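# Hang a headset on its stand with two arms

## Task

Place the headset upright on the stand's arm, resting by the top of its headband in the gap between the post and the lip, and leave it hanging still. Most of its weight must rest directly on the stand's arm, not be carried via the cable, and the robot may carry only a small share. When finished, nothing except the robot, the stand and the cable may be in contact with the headset. The stand must stay upright and entirely on the table. The cable's loose end must end up above the table and within its edges, and it must never drop far below the tabletop or stick far out past an edge at any time, held or not, or the task fails. The two arms must not collide hard or push hard against each other. Once the headset hangs still, declare completion, then open the grippers and move the arms away.

## Robot and tools

Robot and frame. Two arms, left_arm and right_arm, each with six joints and a two-finger gripper. All poses in results share one scene frame: origin on the tabletop midway between the arms, +x outward over the table, +z up, left_arm on the +y side. The arm names do not correspond to left or right in an image. A gripper's fingers point along its own +z and close along its own y; end_effector_position is the point between the pads, roughly 1 cm short of the tips. Reported hand positions can be somewhat wrong, more so at long reach.

Joint order. In every command row and every per-joint list in results, each arm's joints go: wrist roll, waist, wrist yaw, shoulder, elbow, wrist pitch. Rely only on this order.

execute_actions (argument actions). A list of up to 15 actions, run in order. Each action is a table of up to 15 rows; each row lasts one control step (1/30 s), and if fewer than 15 rows are given the last row is repeated, so one action is 0.5 s. A row is one flat list covering both arms: 14 numbers in [-1, 1], left_arm's six joint values then its opening, then right_arm's six joint values then its opening. Both arms must be filled even if one stays still (use 0 displacement). Joint values are offsets, not poses: they are measured from that arm's angles at the start of the current action (not from the previous row); for the first action of a call that means the angles in the latest result. Scale: 1.0 equals 1.202 rad for the waist, 1.258 shoulder, 1.238 elbow, 2.073 wrist pitch, 2.022 for wrist yaw and wrist roll. The opening is absolute: +1 fully open, -1 closed. Optionally append 12 stiffness factors in [0, 1] (left six, then right six, in joint order); they multiply position gain and stay until changed. An empty actions list simply returns state and images.

Joint ranges (rad): waist -2.618 to 3.054, shoulder 0.000 to 3.142, elbow 0.000 to 3.142, wrist pitch -1.571 to 1.571, wrist yaw -1.571 to 1.571, wrist roll -2.094 to 2.094. True ends may differ by up to 0.036. An action that would push a joint more than 0.036 rad beyond its end is rejected for both arms; if the first action of a call fails this, or any action is malformed, nothing runs. A joint asked past its actual end is clipped there and the result notes "joint sent to its limit".

Motion limits. Each step, a joint's target may lead its measured angle by at most 0.202 rad (waist), 0.258 (shoulder), 0.238 (elbow), 0.573 (wrist pitch), 0.522 (wrist yaw, wrist roll), and targets are scaled back if they would move the gripper over 70 mm from where it is; large offsets therefore need several actions, and an unfinished motion should be re-commanded. Friction may leave a joint up to about 0.031 rad short, and smaller commands may do nothing. "Joint targets" shows what the joints are currently driven toward; "joint command not followed" means a clearance check altered some targets.

move (arguments target, speed, blocking). target is one 14-number row as above (optionally with stiffness), its joint values being offsets from the "Joint positions" of the most recent result that showed them. All joints finish their paths together, so the hand travels on a curve; no avoidance of obstacles or the other arm. speed, in rad/s from 0.01 to 2 (default 0.5), caps the joint with the largest travel; paths last 0.5 to 10 s. Faster motion means harder impacts; aiming further past a contact means harder pressing. blocking=false returns after 0.5 s while motion continues; then use wait or stop before other commands. The extra "move:" line gives the ending (done, off_target, moving, held, fault), limits=held or limits=none, and each arm's joint furthest from target.

wait (seconds, 0 to 10): lets time pass holding the last command; returns early if a running move ends. stop: brakes a running move (needs room). zoom_image (camera, region [x0, y0, x1, y1] in pixels, at most 504 by 504): enlarges part of a camera's latest image. finished_scene (scene: the current scene's number): ends the scene; call it only once the headset hangs still and the arms are clear.

Results. Each gripper's pose (position in m, quaternion wxyz); Joint positions and Joint velocities per arm in joint order (rad, rad/s) plus the finger gap in m (0.094 fully open); grip_measured on the command scale; per-step readings, with HELD marking held-back steps; FAULT, MOTOR HOT and OVER-TEMPERATURE FAULT lines. Cameras: cam_head_left, cam_head_right, cam_high, cam_low (504x504), cam_left_wrist, cam_right_wrist (616x616, fisheye); approximate calibration is supplied.

Gripping. To hold firmly command about 0.03 below grip_measured; less for a light hold. Readings may be off by about 1 mm. Pads push roughly 50 to 62 N.

Cautions. Avoid arm-to-arm collisions or pressing. Do not knock the stand over or anything off the table; keep the cable end above the table. Objects may be tugged briefly. Holding loads heats motors: at 90 °C an arm halts 10 s, at 100 °C it drops. Wrong timing matters: the robot keeps its last command while you compose replies.

Each tool is called after "Call:" as name(argument=value, ...) on one line, values as JSON.

## Session

Call:
execute_actions(actions=[])

Scene clock: 0.00 s.
left_arm: end_effector_position=(+0.3029, -0.1011, +0.2813) grip_measured=+1.000 end_effector_quat_wxyz=(+0.077, -0.324, +0.695, -0.637) | right_arm: end_effector_position=(+0.2492, -0.2368, +0.1624) grip_measured=+1.000 end_effector_quat_wxyz=(+0.184, +0.690, +0.696, +0.076)
Joint names: [wrist roll, waist, wrist yaw, shoulder, elbow, wrist pitch]
Joint positions: left_arm=[-1.9   -1.155 -0.074  1.684  1.24   0.267  0.094] | right_arm=[ 1.651  0.064  0.192  1.287  1.139 -1.069  0.094]
Joint velocities: left_arm=[ 0.037 -0.012  0.022 -0.012  0.017  0.007  0.   ] | right_arm=[ 0.022 -0.002 -0.037  0.007  0.002  0.022  0.   ]
Joint targets: left_arm=[-1.900 -1.155 -0.074 1.684 1.240 0.267] | right_arm=[1.651 0.064 0.192 1.287 1.139 -1.069]
Joint stiffness scale: left_arm=[1. 1. 1. 1. 1. 1.] | right_arm=[1. 1. 1. 1. 1. 1.]
camera_calibration (this result's frames):
cam_left_wrist: T_world_to_cam=[[0.212803, -0.125502, 0.969002, -0.349987], [-0.975278, -0.0877453, 0.202816, 0.260566], [0.0595715, -0.988206, -0.141071, 0.00741551], [0, 0, 0, 1]] pos_world=[0.32816, -0.0137324, 0.287337]
cam_right_wrist: T_world_to_cam=[[-0.862471, -0.37985, -0.334451, 0.189805], [-0.465619, 0.854518, 0.230212, 0.296106], [0.198348, 0.354278, -0.913863, 0.293183], [0, 0, 0, 1]] pos_world=[0.243421, -0.284798, 0.263242]

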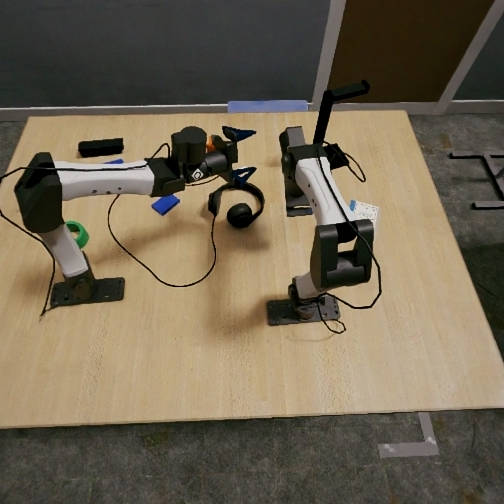

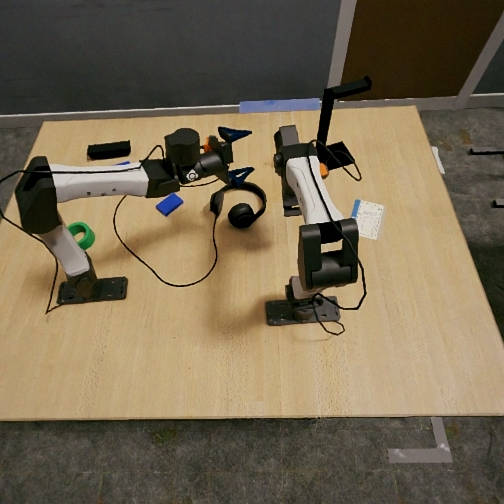

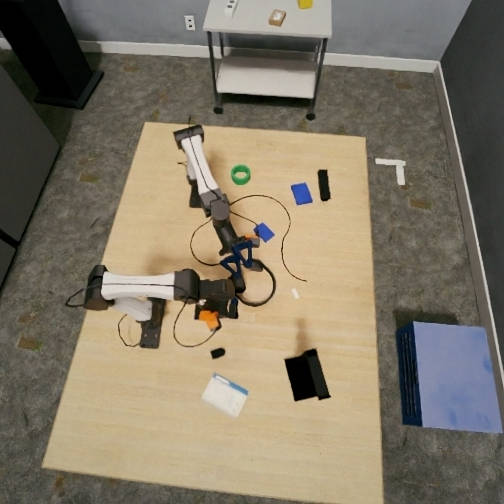

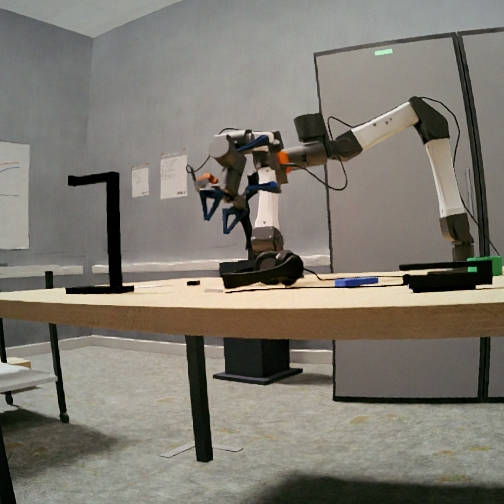

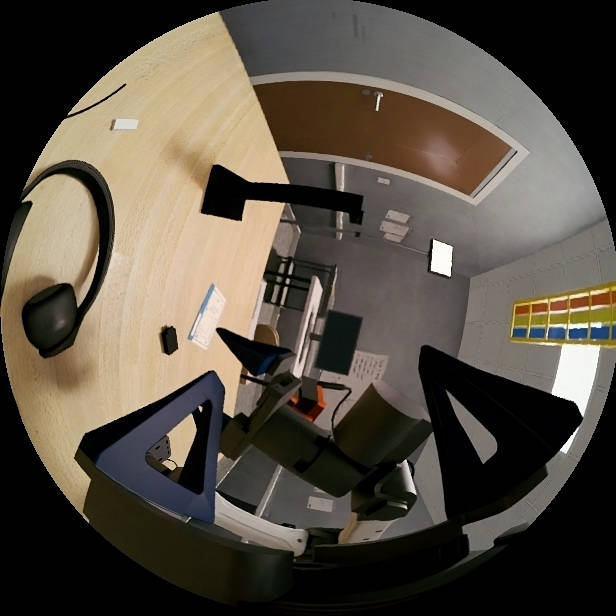

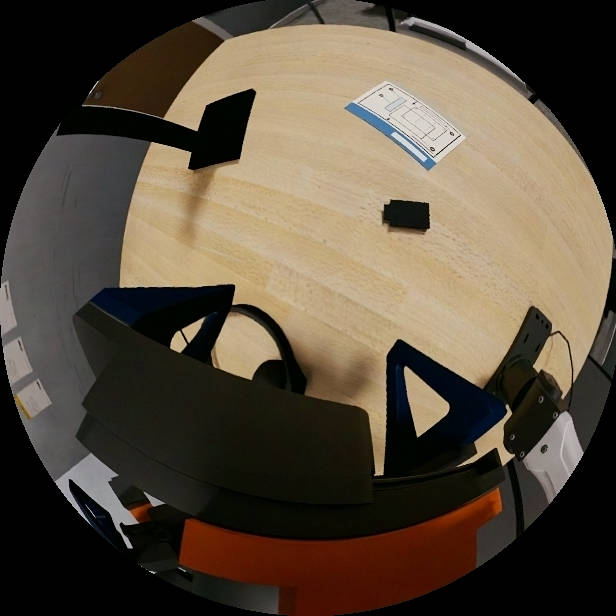

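Call:
move(target=[0,1,0,-0.6,-0.5,0,1,0,0,0,0,0,0,1], speed=1)

Call:
zoom_image(camera="cam_head_left", region=[190,70,390,250])

Call:
zoom_image(camera="cam_high", region=[190,230,370,420])

Scene clock: 7.83 s.
left_arm: end_effector_position=(+0.4018, +0.4213, +0.3053) grip_measured=+1.000 end_effector_quat_wxyz=(-0.455, +0.619, -0.364, +0.527) | right_arm: end_effector_position=(+0.2492, -0.2368, +0.1624) grip_measured=+1.000 end_effector_quat_wxyz=(+0.184, +0.690, +0.696, +0.076)
Joint names: [wrist roll, waist, wrist yaw, shoulder, elbow, wrist pitch]
Joint positions: left_arm=[-1.9    0.039 -0.076  0.947  0.648  0.267  0.094] | right_arm=[ 1.651  0.064  0.192  1.287  1.139 -1.069  0.094]
Joint velocities: left_arm=[-0.007  0.012  0.037  0.012  0.007  0.037  0.   ] | right_arm=[-0.037 -0.012 -0.066 -0.012 -0.032  0.037  0.   ]
Joint targets: left_arm=[-1.900 0.047 -0.074 0.929 0.621 0.266] | right_arm=[1.651 0.064 0.192 1.287 1.139 -1.069]
Joint stiffness scale: left_arm=[1. 1. 1. 1. 1. 1.] | right_arm=[1. 1. 1. 1. 1. 1.]
move: off_target (left_arm); limits=none; left_arm: farthest joint: the elbow, 0.027 radians from its target (0.619 radians at the start); right_arm: farthest joint: the waist, 0.000 radians from its target (0.000 radians at the start)
camera_calibration (this result's frames):
cam_left_wrist: T_world_to_cam=[[0.0521124, 0.136799, 0.989227, -0.380844], [-0.300128, -0.942634, 0.146167, 0.504168], [0.952474, -0.304512, -0.00806563, -0.166352], [0, 0, 0, 1]] pos_world=[0.329608, 0.476688, 0.301707]
cam_right_wrist: T_world_to_cam=[[-0.862471, -0.37985, -0.334451, 0.189805], [-0.465619, 0.854518, 0.230212, 0.296106], [0.198348, 0.354278, -0.913863, 0.293183], [0, 0, 0, 1]] pos_world=[0.243421, -0.284798, 0.263242]

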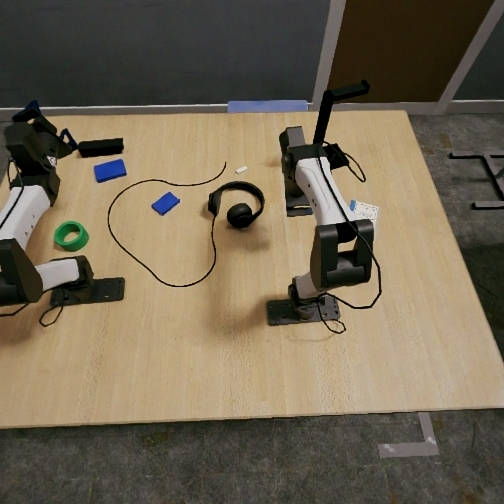

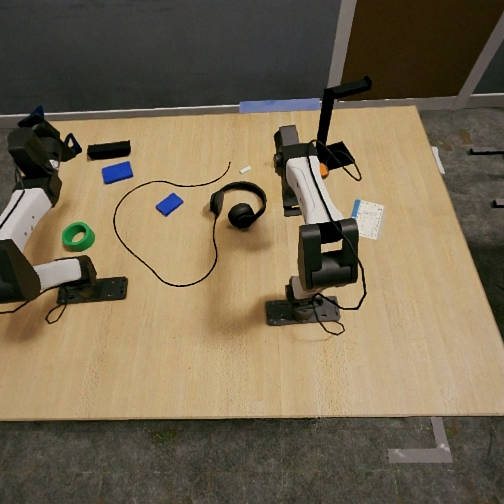

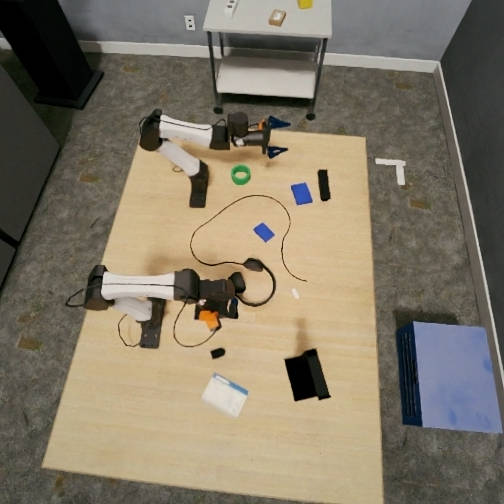

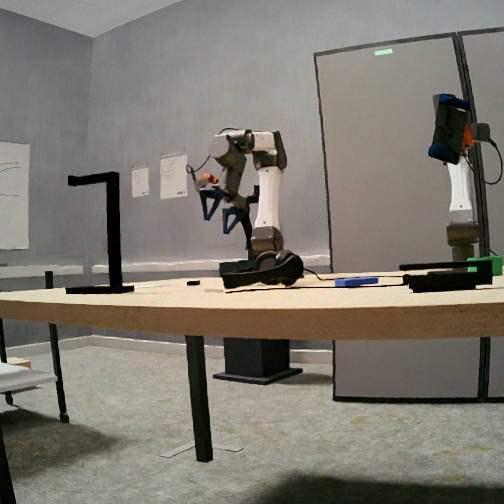

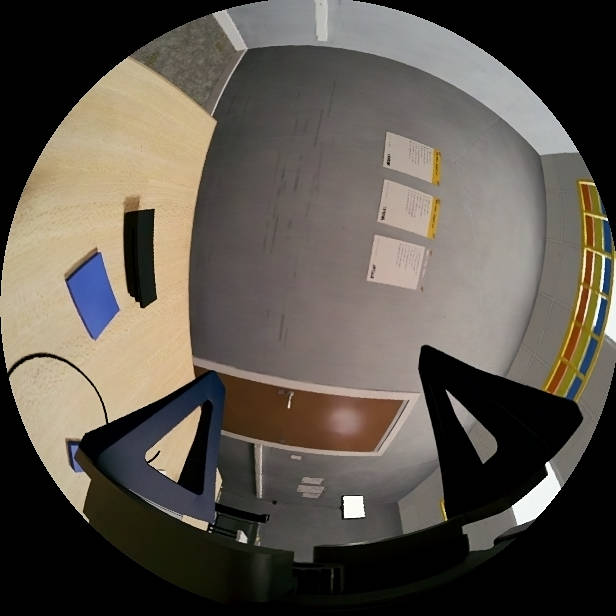

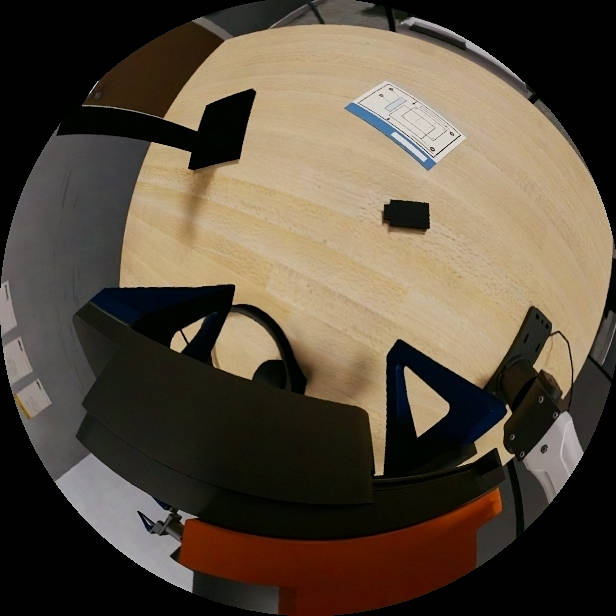

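Region (190, 70, 390, 250) of cam_head_left's 504x504 image, scaled by 2.520, with more detail than that image has; it fills the top 454 rows of this view, and the rest is white.

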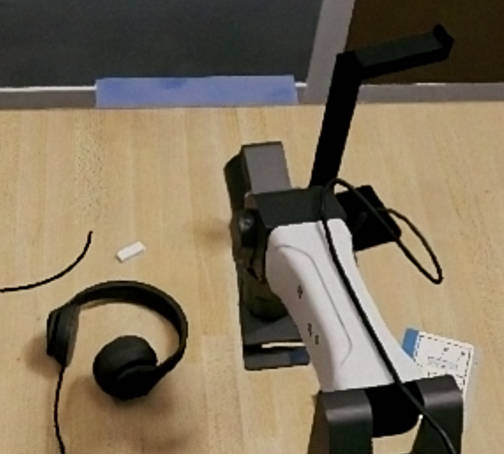

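Region (190, 230, 370, 420) of cam_high's 504x504 image, scaled by 2.653, with more detail than that image has; it fills the left 477 columns of this view, and the rest is white.

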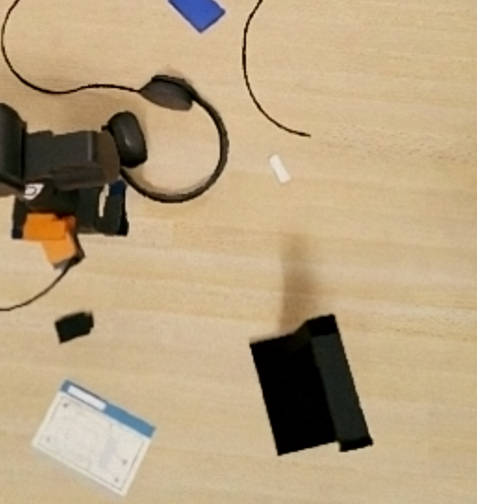

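Call:
move(target=[0,0,0,0,0,0,1,-0.44,0.187,-0.095,0.54,0.42,-0.09,0.1], speed=0.9)

Scene clock: 59.60 s.
left_arm: end_effector_position=(+0.4018, +0.4213, +0.3053) grip_measured=+1.000 end_effector_quat_wxyz=(-0.455, +0.619, -0.364, +0.527) | right_arm: end_effector_position=(+0.3175, -0.1164, +0.0883) grip_measured=+0.102 end_effector_quat_wxyz=(+0.002, +0.215, +0.977, -0.003)
Joint names: [wrist roll, waist, wrist yaw, shoulder, elbow, wrist pitch]
Joint positions: left_arm=[-1.9    0.039 -0.076  0.947  0.648  0.267  0.094] | right_arm=[ 0.772  0.279  0.007  1.964  1.632 -1.239  0.052]
Joint velocities: left_arm=[ 0.007  0.002 -0.007  0.012  0.012  0.007  0.   ] | right_arm=[-0.051 -0.002  0.022  0.002  0.012  0.007  0.001]
Joint targets: left_arm=[-1.900 0.039 -0.076 0.947 0.648 0.267] | right_arm=[0.762 0.288 -0.000 1.967 1.659 -1.255]
Joint stiffness scale: left_arm=[1. 1. 1. 1. 1. 1.] | right_arm=[1. 1. 1. 1. 1. 1.]
move: off_target (right_arm); limits=none; left_arm: farthest joint: the waist, 0.000 radians from its target (0.000 radians at the start); right_arm: farthest joint: the elbow, 0.027 radians from its target (0.520 radians at the start)
camera_calibration (this result's frames):
cam_left_wrist: T_world_to_cam=[[0.0521124, 0.136799, 0.989227, -0.380844], [-0.300128, -0.942634, 0.146167, 0.504168], [0.952474, -0.304512, -0.00806563, -0.166352], [0, 0, 0, 1]] pos_world=[0.329608, 0.476688, 0.301707]
cam_right_wrist: T_world_to_cam=[[-0.082915, -0.995503, -0.0458214, -0.0749875], [-0.86268, 0.0486815, 0.503401, 0.250126], [-0.498906, 0.0812687, -0.862837, 0.354378], [0, 0, 0, 1]] pos_world=[0.386363, -0.115627, 0.176421]

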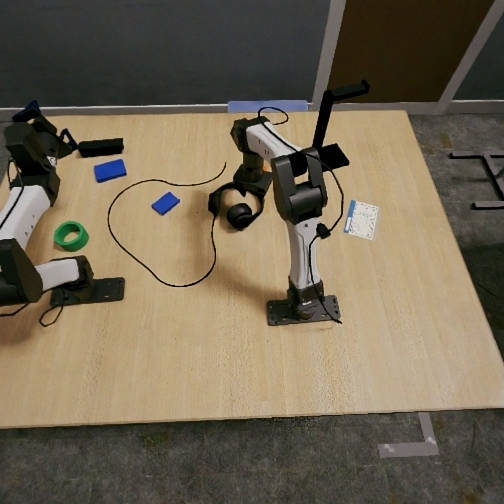

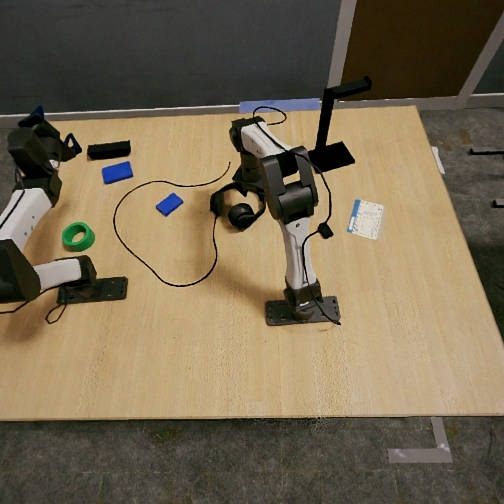

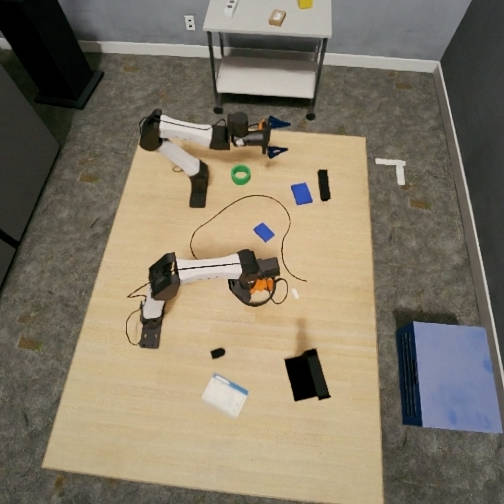

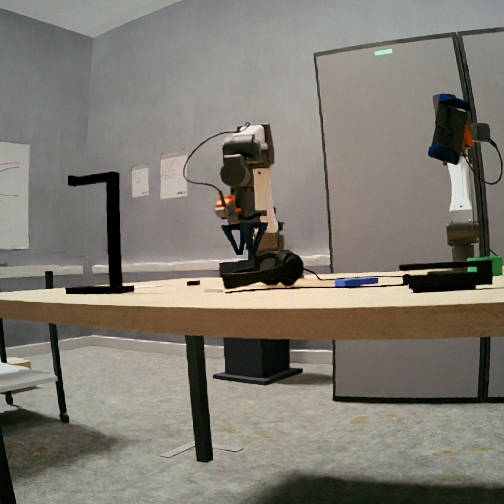

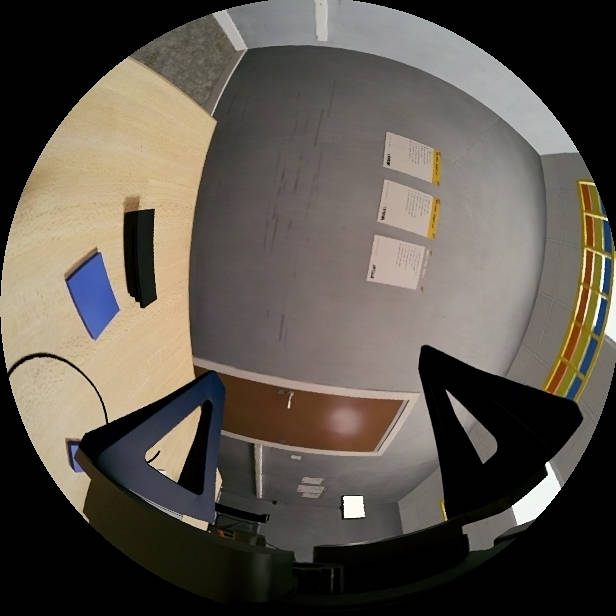

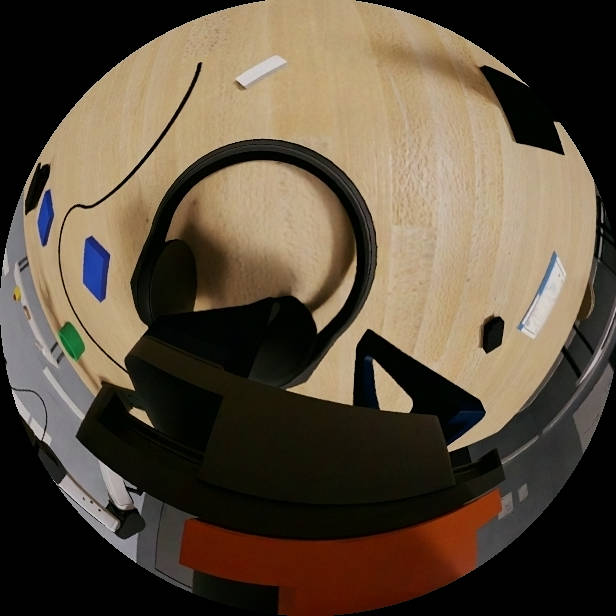

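Call:
move(target=[0,0,0,0,0,0,1,-0.04,-0.063,0,0.02,0.03,0,0.1])

Call:
move(target=[0,0,0,0,0,0,1,0,0,0,0.055,-0.13,0.115,0.1], speed=0.3)

Scene clock: 67.00 s.
left_arm: end_effector_position=(+0.4018, +0.4213, +0.3053) grip_measured=+1.000 end_effector_quat_wxyz=(-0.455, +0.619, -0.364, +0.527) | right_arm: end_effector_position=(+0.3245, -0.1407, +0.0823) grip_measured=+0.102 end_effector_quat_wxyz=(-0.006, +0.213, +0.977, -0.007)
Joint names: [wrist roll, waist, wrist yaw, shoulder, elbow, wrist pitch]
Joint positions: left_arm=[-1.9    0.039 -0.076  0.947  0.648  0.267  0.094] | right_arm=[ 0.701  0.21   0.007  1.981  1.632 -1.239  0.052]
Joint velocities: left_arm=[-0.007 -0.002 -0.007  0.002 -0.007 -0.022  0.   ] | right_arm=[ 0.007 -0.002  0.022  0.002  0.002  0.007 -0.001]
Joint targets: left_arm=[-1.900 0.039 -0.076 0.947 0.648 0.267] | right_arm=[0.691 0.203 0.007 1.990 1.669 -1.239]
Joint stiffness scale: left_arm=[1. 1. 1. 1. 1. 1.] | right_arm=[1. 1. 1. 1. 1. 1.]
move: off_target (right_arm); limits=none; left_arm: farthest joint: the waist, 0.000 radians from its target (0.000 radians at the start); right_arm: farthest joint: the elbow, 0.037 radians from its target (0.037 radians at the start)
camera_calibration (this result's frames):
cam_left_wrist: T_world_to_cam=[[0.0521124, 0.136799, 0.989227, -0.380844], [-0.300128, -0.942634, 0.146167, 0.504168], [0.952474, -0.304512, -0.00806563, -0.166352], [0, 0, 0, 1]] pos_world=[0.329608, 0.476688, 0.301707]
cam_right_wrist: T_world_to_cam=[[-0.0813768, -0.995878, -0.0400579, -0.0999374], [-0.854039, 0.0489547, 0.517901, 0.256497], [-0.513805, 0.0763561, -0.854502, 0.358127], [0, 0, 0, 1]] pos_world=[0.394933, -0.139427, 0.169177]

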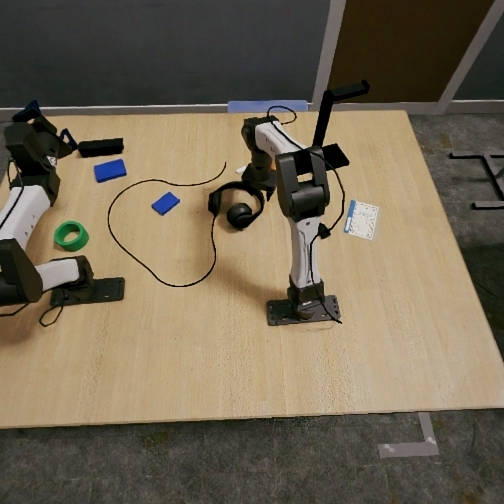

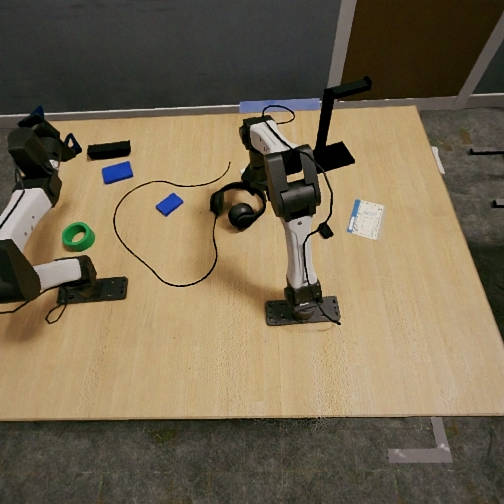

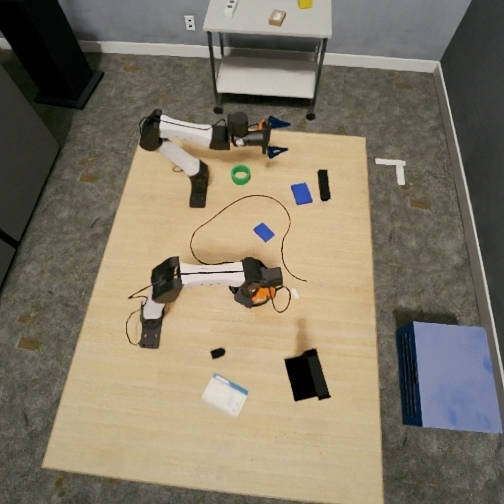

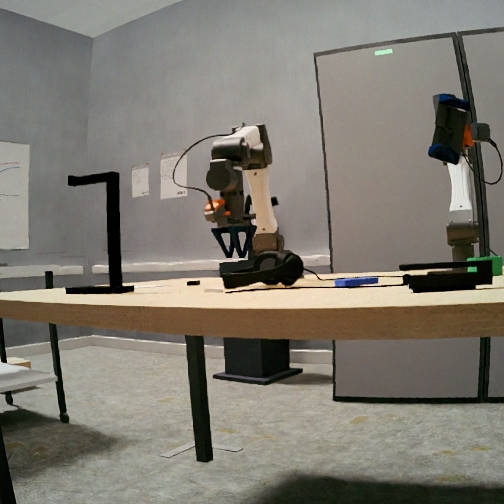

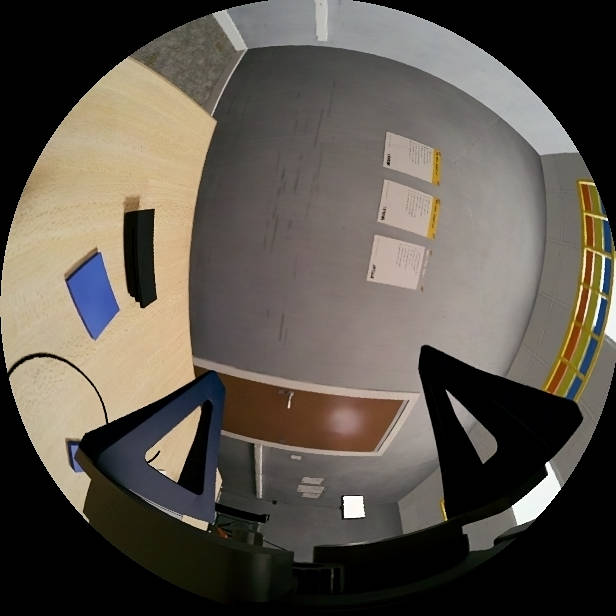

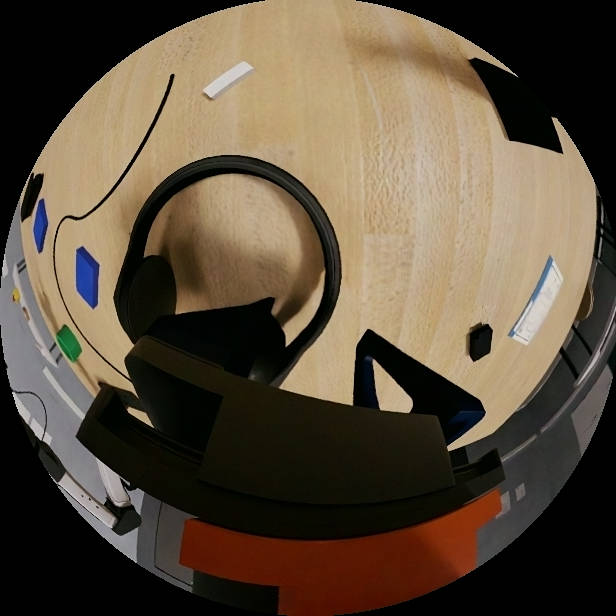

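Scene clock: 68.47 s.
left_arm: end_effector_position=(+0.4018, +0.4213, +0.3053) grip_measured=+1.000 end_effector_quat_wxyz=(-0.455, +0.619, -0.364, +0.527) | right_arm: end_effector_position=(+0.3324, -0.1385, +0.0246) grip_measured=+0.102 end_effector_quat_wxyz=(+0.001, +0.213, +0.977, -0.003)
Joint names: [wrist roll, waist, wrist yaw, shoulder, elbow, wrist pitch]
Joint positions: left_arm=[-1.9    0.039 -0.076  0.947  0.648  0.267  0.094] | right_arm=[ 0.701  0.21   0.007  2.045  1.49  -1.018  0.052]
Joint velocities: left_arm=[-0.007 -0.012 -0.081  0.002  0.002  0.037  0.   ] | right_arm=[-0.066  0.002 -0.081  0.022 -0.007 -0.037  0.001]
Joint targets: left_arm=[-1.900 0.039 -0.076 0.947 0.648 0.267] | right_arm=[0.701 0.210 0.007 2.051 1.471 -1.001]
Joint stiffness scale: left_arm=[1. 1. 1. 1. 1. 1.] | right_arm=[1. 1. 1. 1. 1. 1.]
move: done; limits=none; left_arm: farthest joint: the waist, 0.000 radians from its target (0.000 radians at the start); right_arm: farthest joint: the elbow, 0.019 radians from its target (0.161 radians at the start)
camera_calibration (this result's frames):
cam_left_wrist: T_world_to_cam=[[0.0521124, 0.136799, 0.989227, -0.380844], [-0.300128, -0.942634, 0.146167, 0.504168], [0.952474, -0.304512, -0.00806563, -0.166352], [0, 0, 0, 1]] pos_world=[0.329608, 0.476688, 0.301707]
cam_right_wrist: T_world_to_cam=[[-0.0807158, -0.995694, -0.0455806, -0.0994792], [-0.861933, 0.0467611, 0.504861, 0.295668], [-0.500556, 0.0800377, -0.861996, 0.30899], [0, 0, 0, 1]] pos_world=[0.401483, -0.137607, 0.112543]

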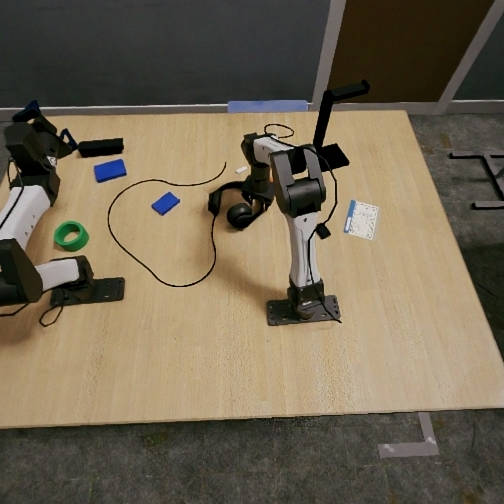

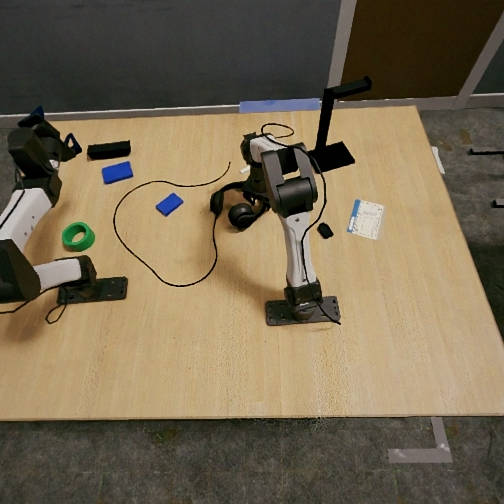

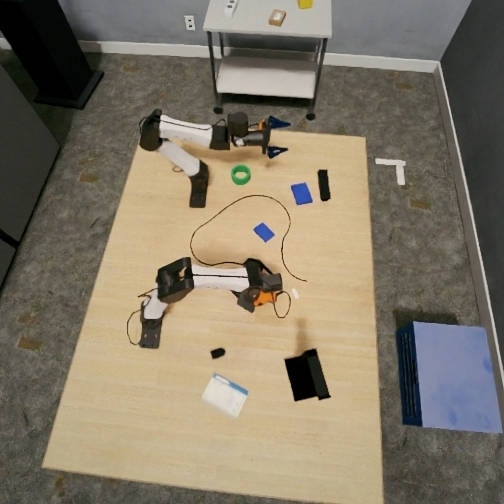

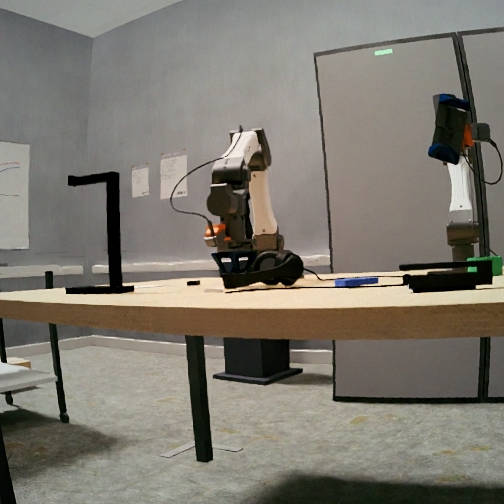

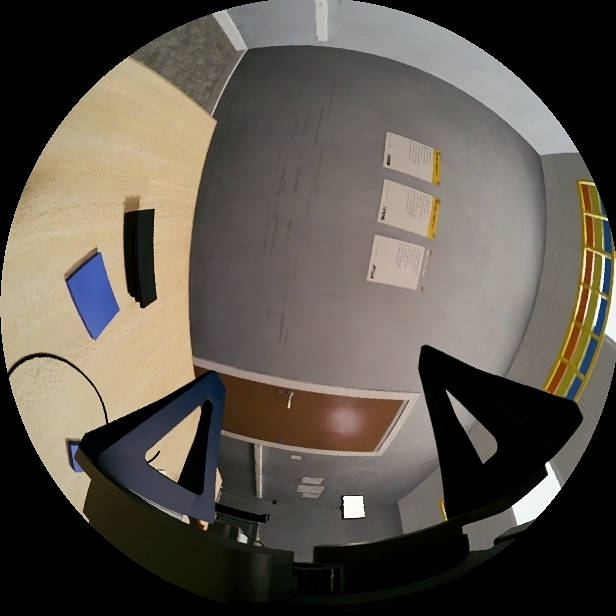

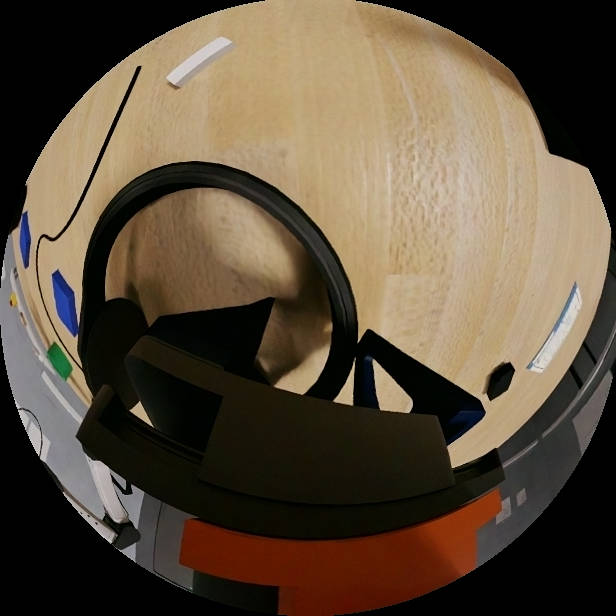

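Call:
move(target=[0,0,0,0,0,0,1,0,0,0,-0.09,-0.115,0.025,0], speed=0.3)

Call:
move(target=[0,0,0,0,0,0,1,0,0,0,0,0,0,-0.9])

Scene clock: 78.13 s.
left_arm: end_effector_position=(+0.4018, +0.4213, +0.3053) grip_measured=+1.000 end_effector_quat_wxyz=(-0.455, +0.619, -0.364, +0.527) | right_arm: end_effector_position=(+0.3107, -0.1446, +0.0290) grip_measured=+0.002 end_effector_quat_wxyz=(+0.005, +0.213, +0.977, -0.001)
Joint names: [wrist roll, waist, wrist yaw, shoulder, elbow, wrist pitch]
Joint positions: left_arm=[-1.9    0.039 -0.076  0.947  0.648  0.267  0.094] | right_arm=[ 0.701  0.21   0.007  1.949  1.37  -0.983  0.047]
Joint velocities: left_arm=[-0.037 -0.017  0.022  0.022  0.002 -0.007  0.   ] | right_arm=[ 0.037  0.002 -0.022 -0.022  0.007 -0.022 -0.   ]
Joint targets: left_arm=[-1.900 0.039 -0.076 0.947 0.648 0.267] | right_arm=[0.701 0.210 0.007 1.931 1.348 -0.966]
Joint stiffness scale: left_arm=[1. 1. 1. 1. 1. 1.] | right_arm=[1. 1. 1. 1. 1. 1.]
move: off_target (right_arm); limits=none; left_arm: farthest joint: the waist, 0.000 radians from its target (0.000 radians at the start); right_arm: farthest joint: the elbow, 0.022 radians from its target (0.143 radians at the start)
camera_calibration (this result's frames):
cam_left_wrist: T_world_to_cam=[[0.0521124, 0.136799, 0.989227, -0.380844], [-0.300128, -0.942634, 0.146167, 0.504168], [0.952474, -0.304512, -0.00806563, -0.166352], [0, 0, 0, 1]] pos_world=[0.329608, 0.476688, 0.301707]
cam_right_wrist: T_world_to_cam=[[-0.0802819, -0.995574, -0.0488624, -0.107086], [-0.866536, 0.045482, 0.497038, 0.276425], [-0.492616, 0.0822442, -0.866352, 0.300341], [0, 0, 0, 1]] pos_world=[0.378888, -0.143886, 0.117575]

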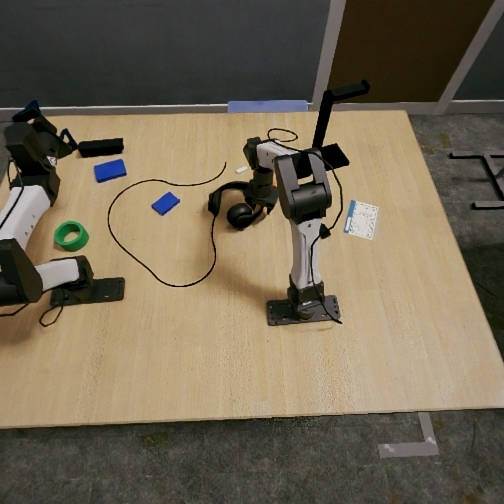

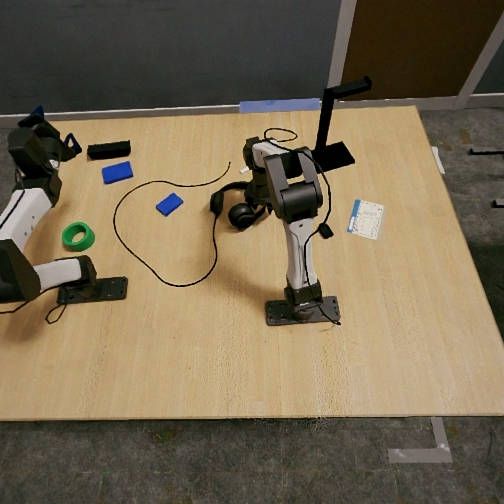

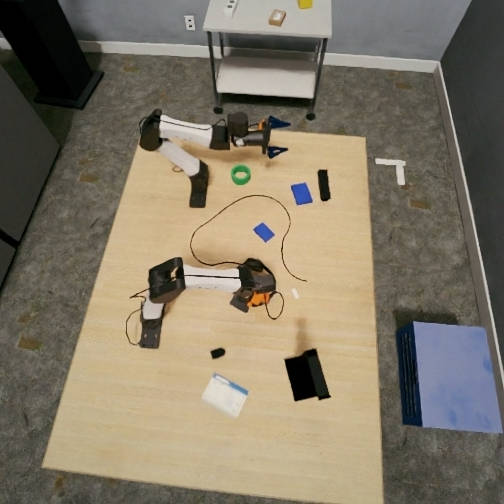

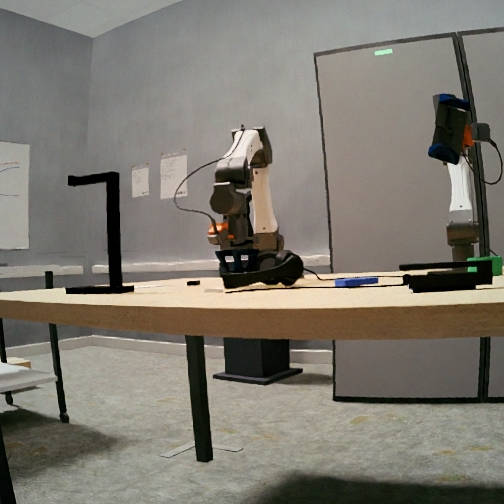

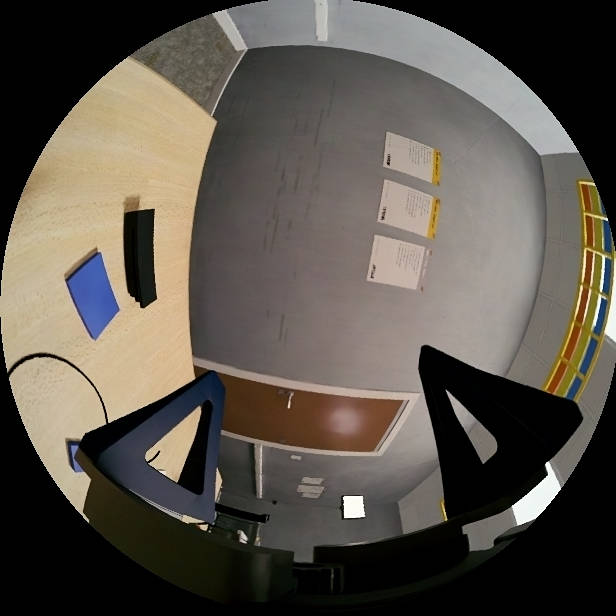

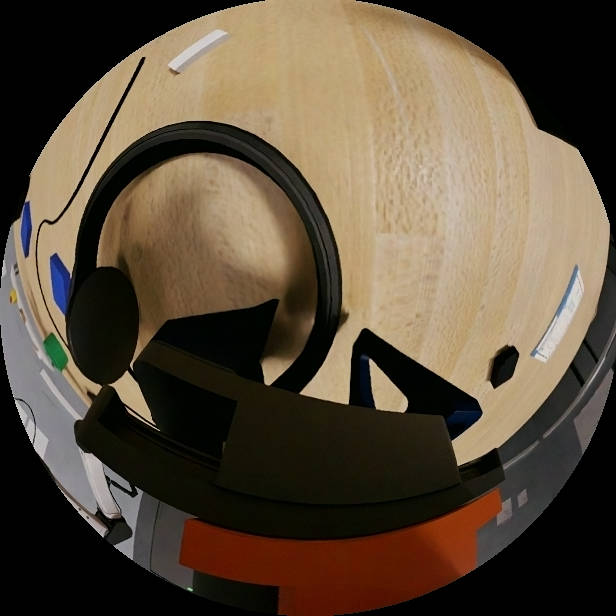

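Scene clock: 78.63 s.
left_arm: end_effector_position=(+0.4018, +0.4213, +0.3053) grip_measured=+1.000 end_effector_quat_wxyz=(-0.455, +0.619, -0.364, +0.527) | right_arm: end_effector_position=(+0.3114, -0.1432, +0.0290) grip_measured=-0.870 end_effector_quat_wxyz=(+0.006, +0.213, +0.977, +0.003)
Joint names: [wrist roll, waist, wrist yaw, shoulder, elbow, wrist pitch]
Joint positions: left_arm=[-1.9    0.039 -0.076  0.947  0.648  0.267  0.094] | right_arm=[ 0.699  0.21   0.001  1.949  1.37  -0.978  0.006]
Joint velocities: left_arm=[ 0.022 -0.007  0.007 -0.007  0.007  0.007  0.   ] | right_arm=[-0.051 -0.012 -0.007 -0.002 -0.002 -0.081 -0.   ]
Joint targets: left_arm=[-1.900 0.039 -0.076 0.947 0.648 0.267] | right_arm=[0.701 0.210 0.007 1.949 1.370 -0.983]
Joint stiffness scale: left_arm=[1. 1. 1. 1. 1. 1.] | right_arm=[1. 1. 1. 1. 1. 1.]
move: done; limits=none; left_arm: farthest joint: the waist, 0.000 radians from its target (0.000 radians at the start); right_arm: farthest joint: the wrist yaw, 0.006 radians from its target (0.000 radians at the start)
camera_calibration (this result's frames):
cam_left_wrist: T_world_to_cam=[[0.0521124, 0.136799, 0.989227, -0.380844], [-0.300128, -0.942634, 0.146167, 0.504168], [0.952474, -0.304512, -0.00806563, -0.166352], [0, 0, 0, 1]] pos_world=[0.329608, 0.476688, 0.301707]
cam_right_wrist: T_world_to_cam=[[-0.0781728, -0.995338, -0.0564921, -0.106055], [-0.867947, 0.0400708, 0.495038, 0.276762], [-0.490467, 0.0877307, -0.867033, 0.300758], [0, 0, 0, 1]] pos_world=[0.379436, -0.143037, 0.117768]

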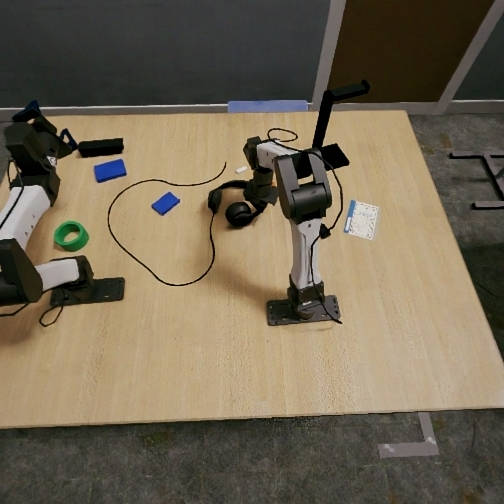

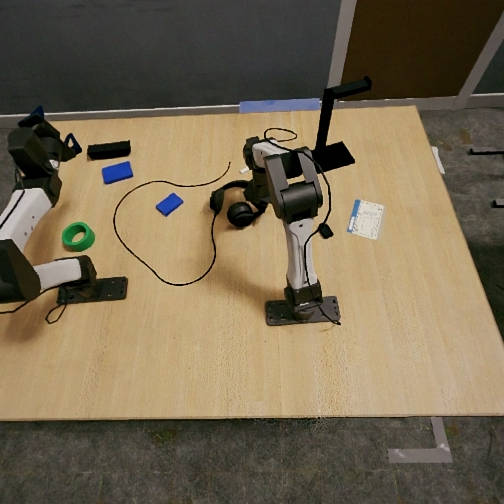

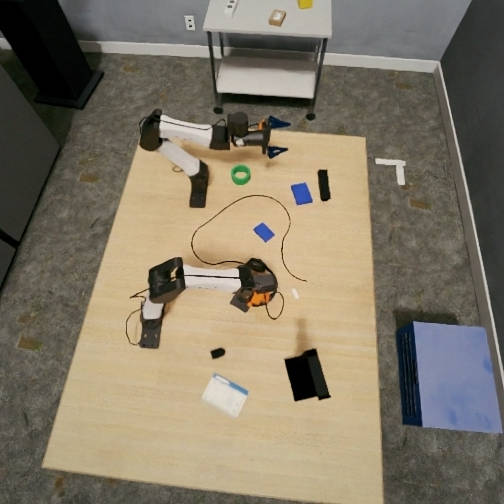

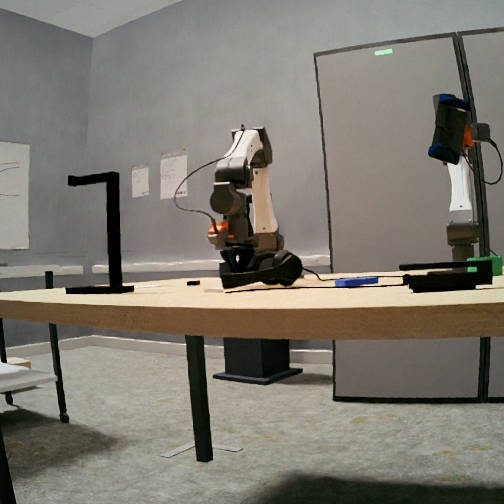

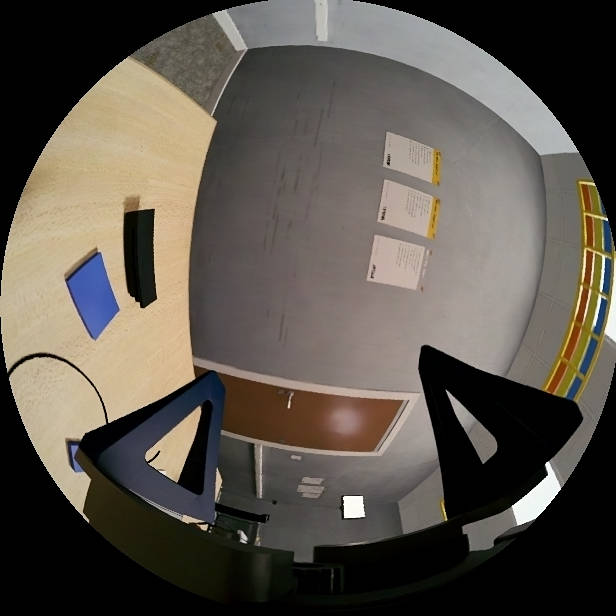

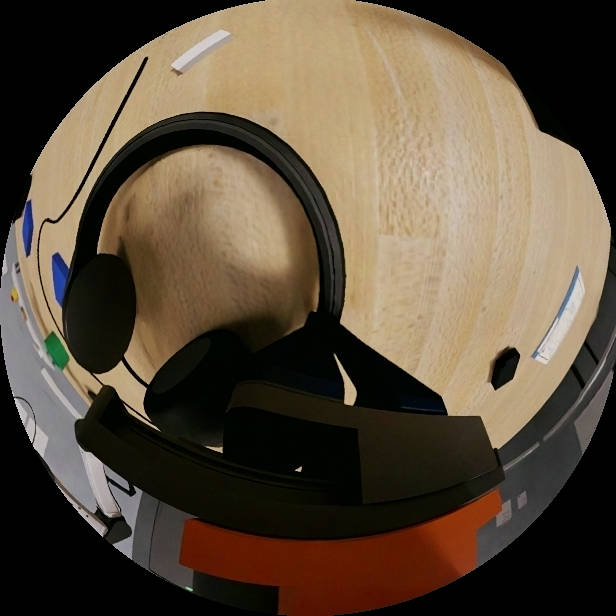

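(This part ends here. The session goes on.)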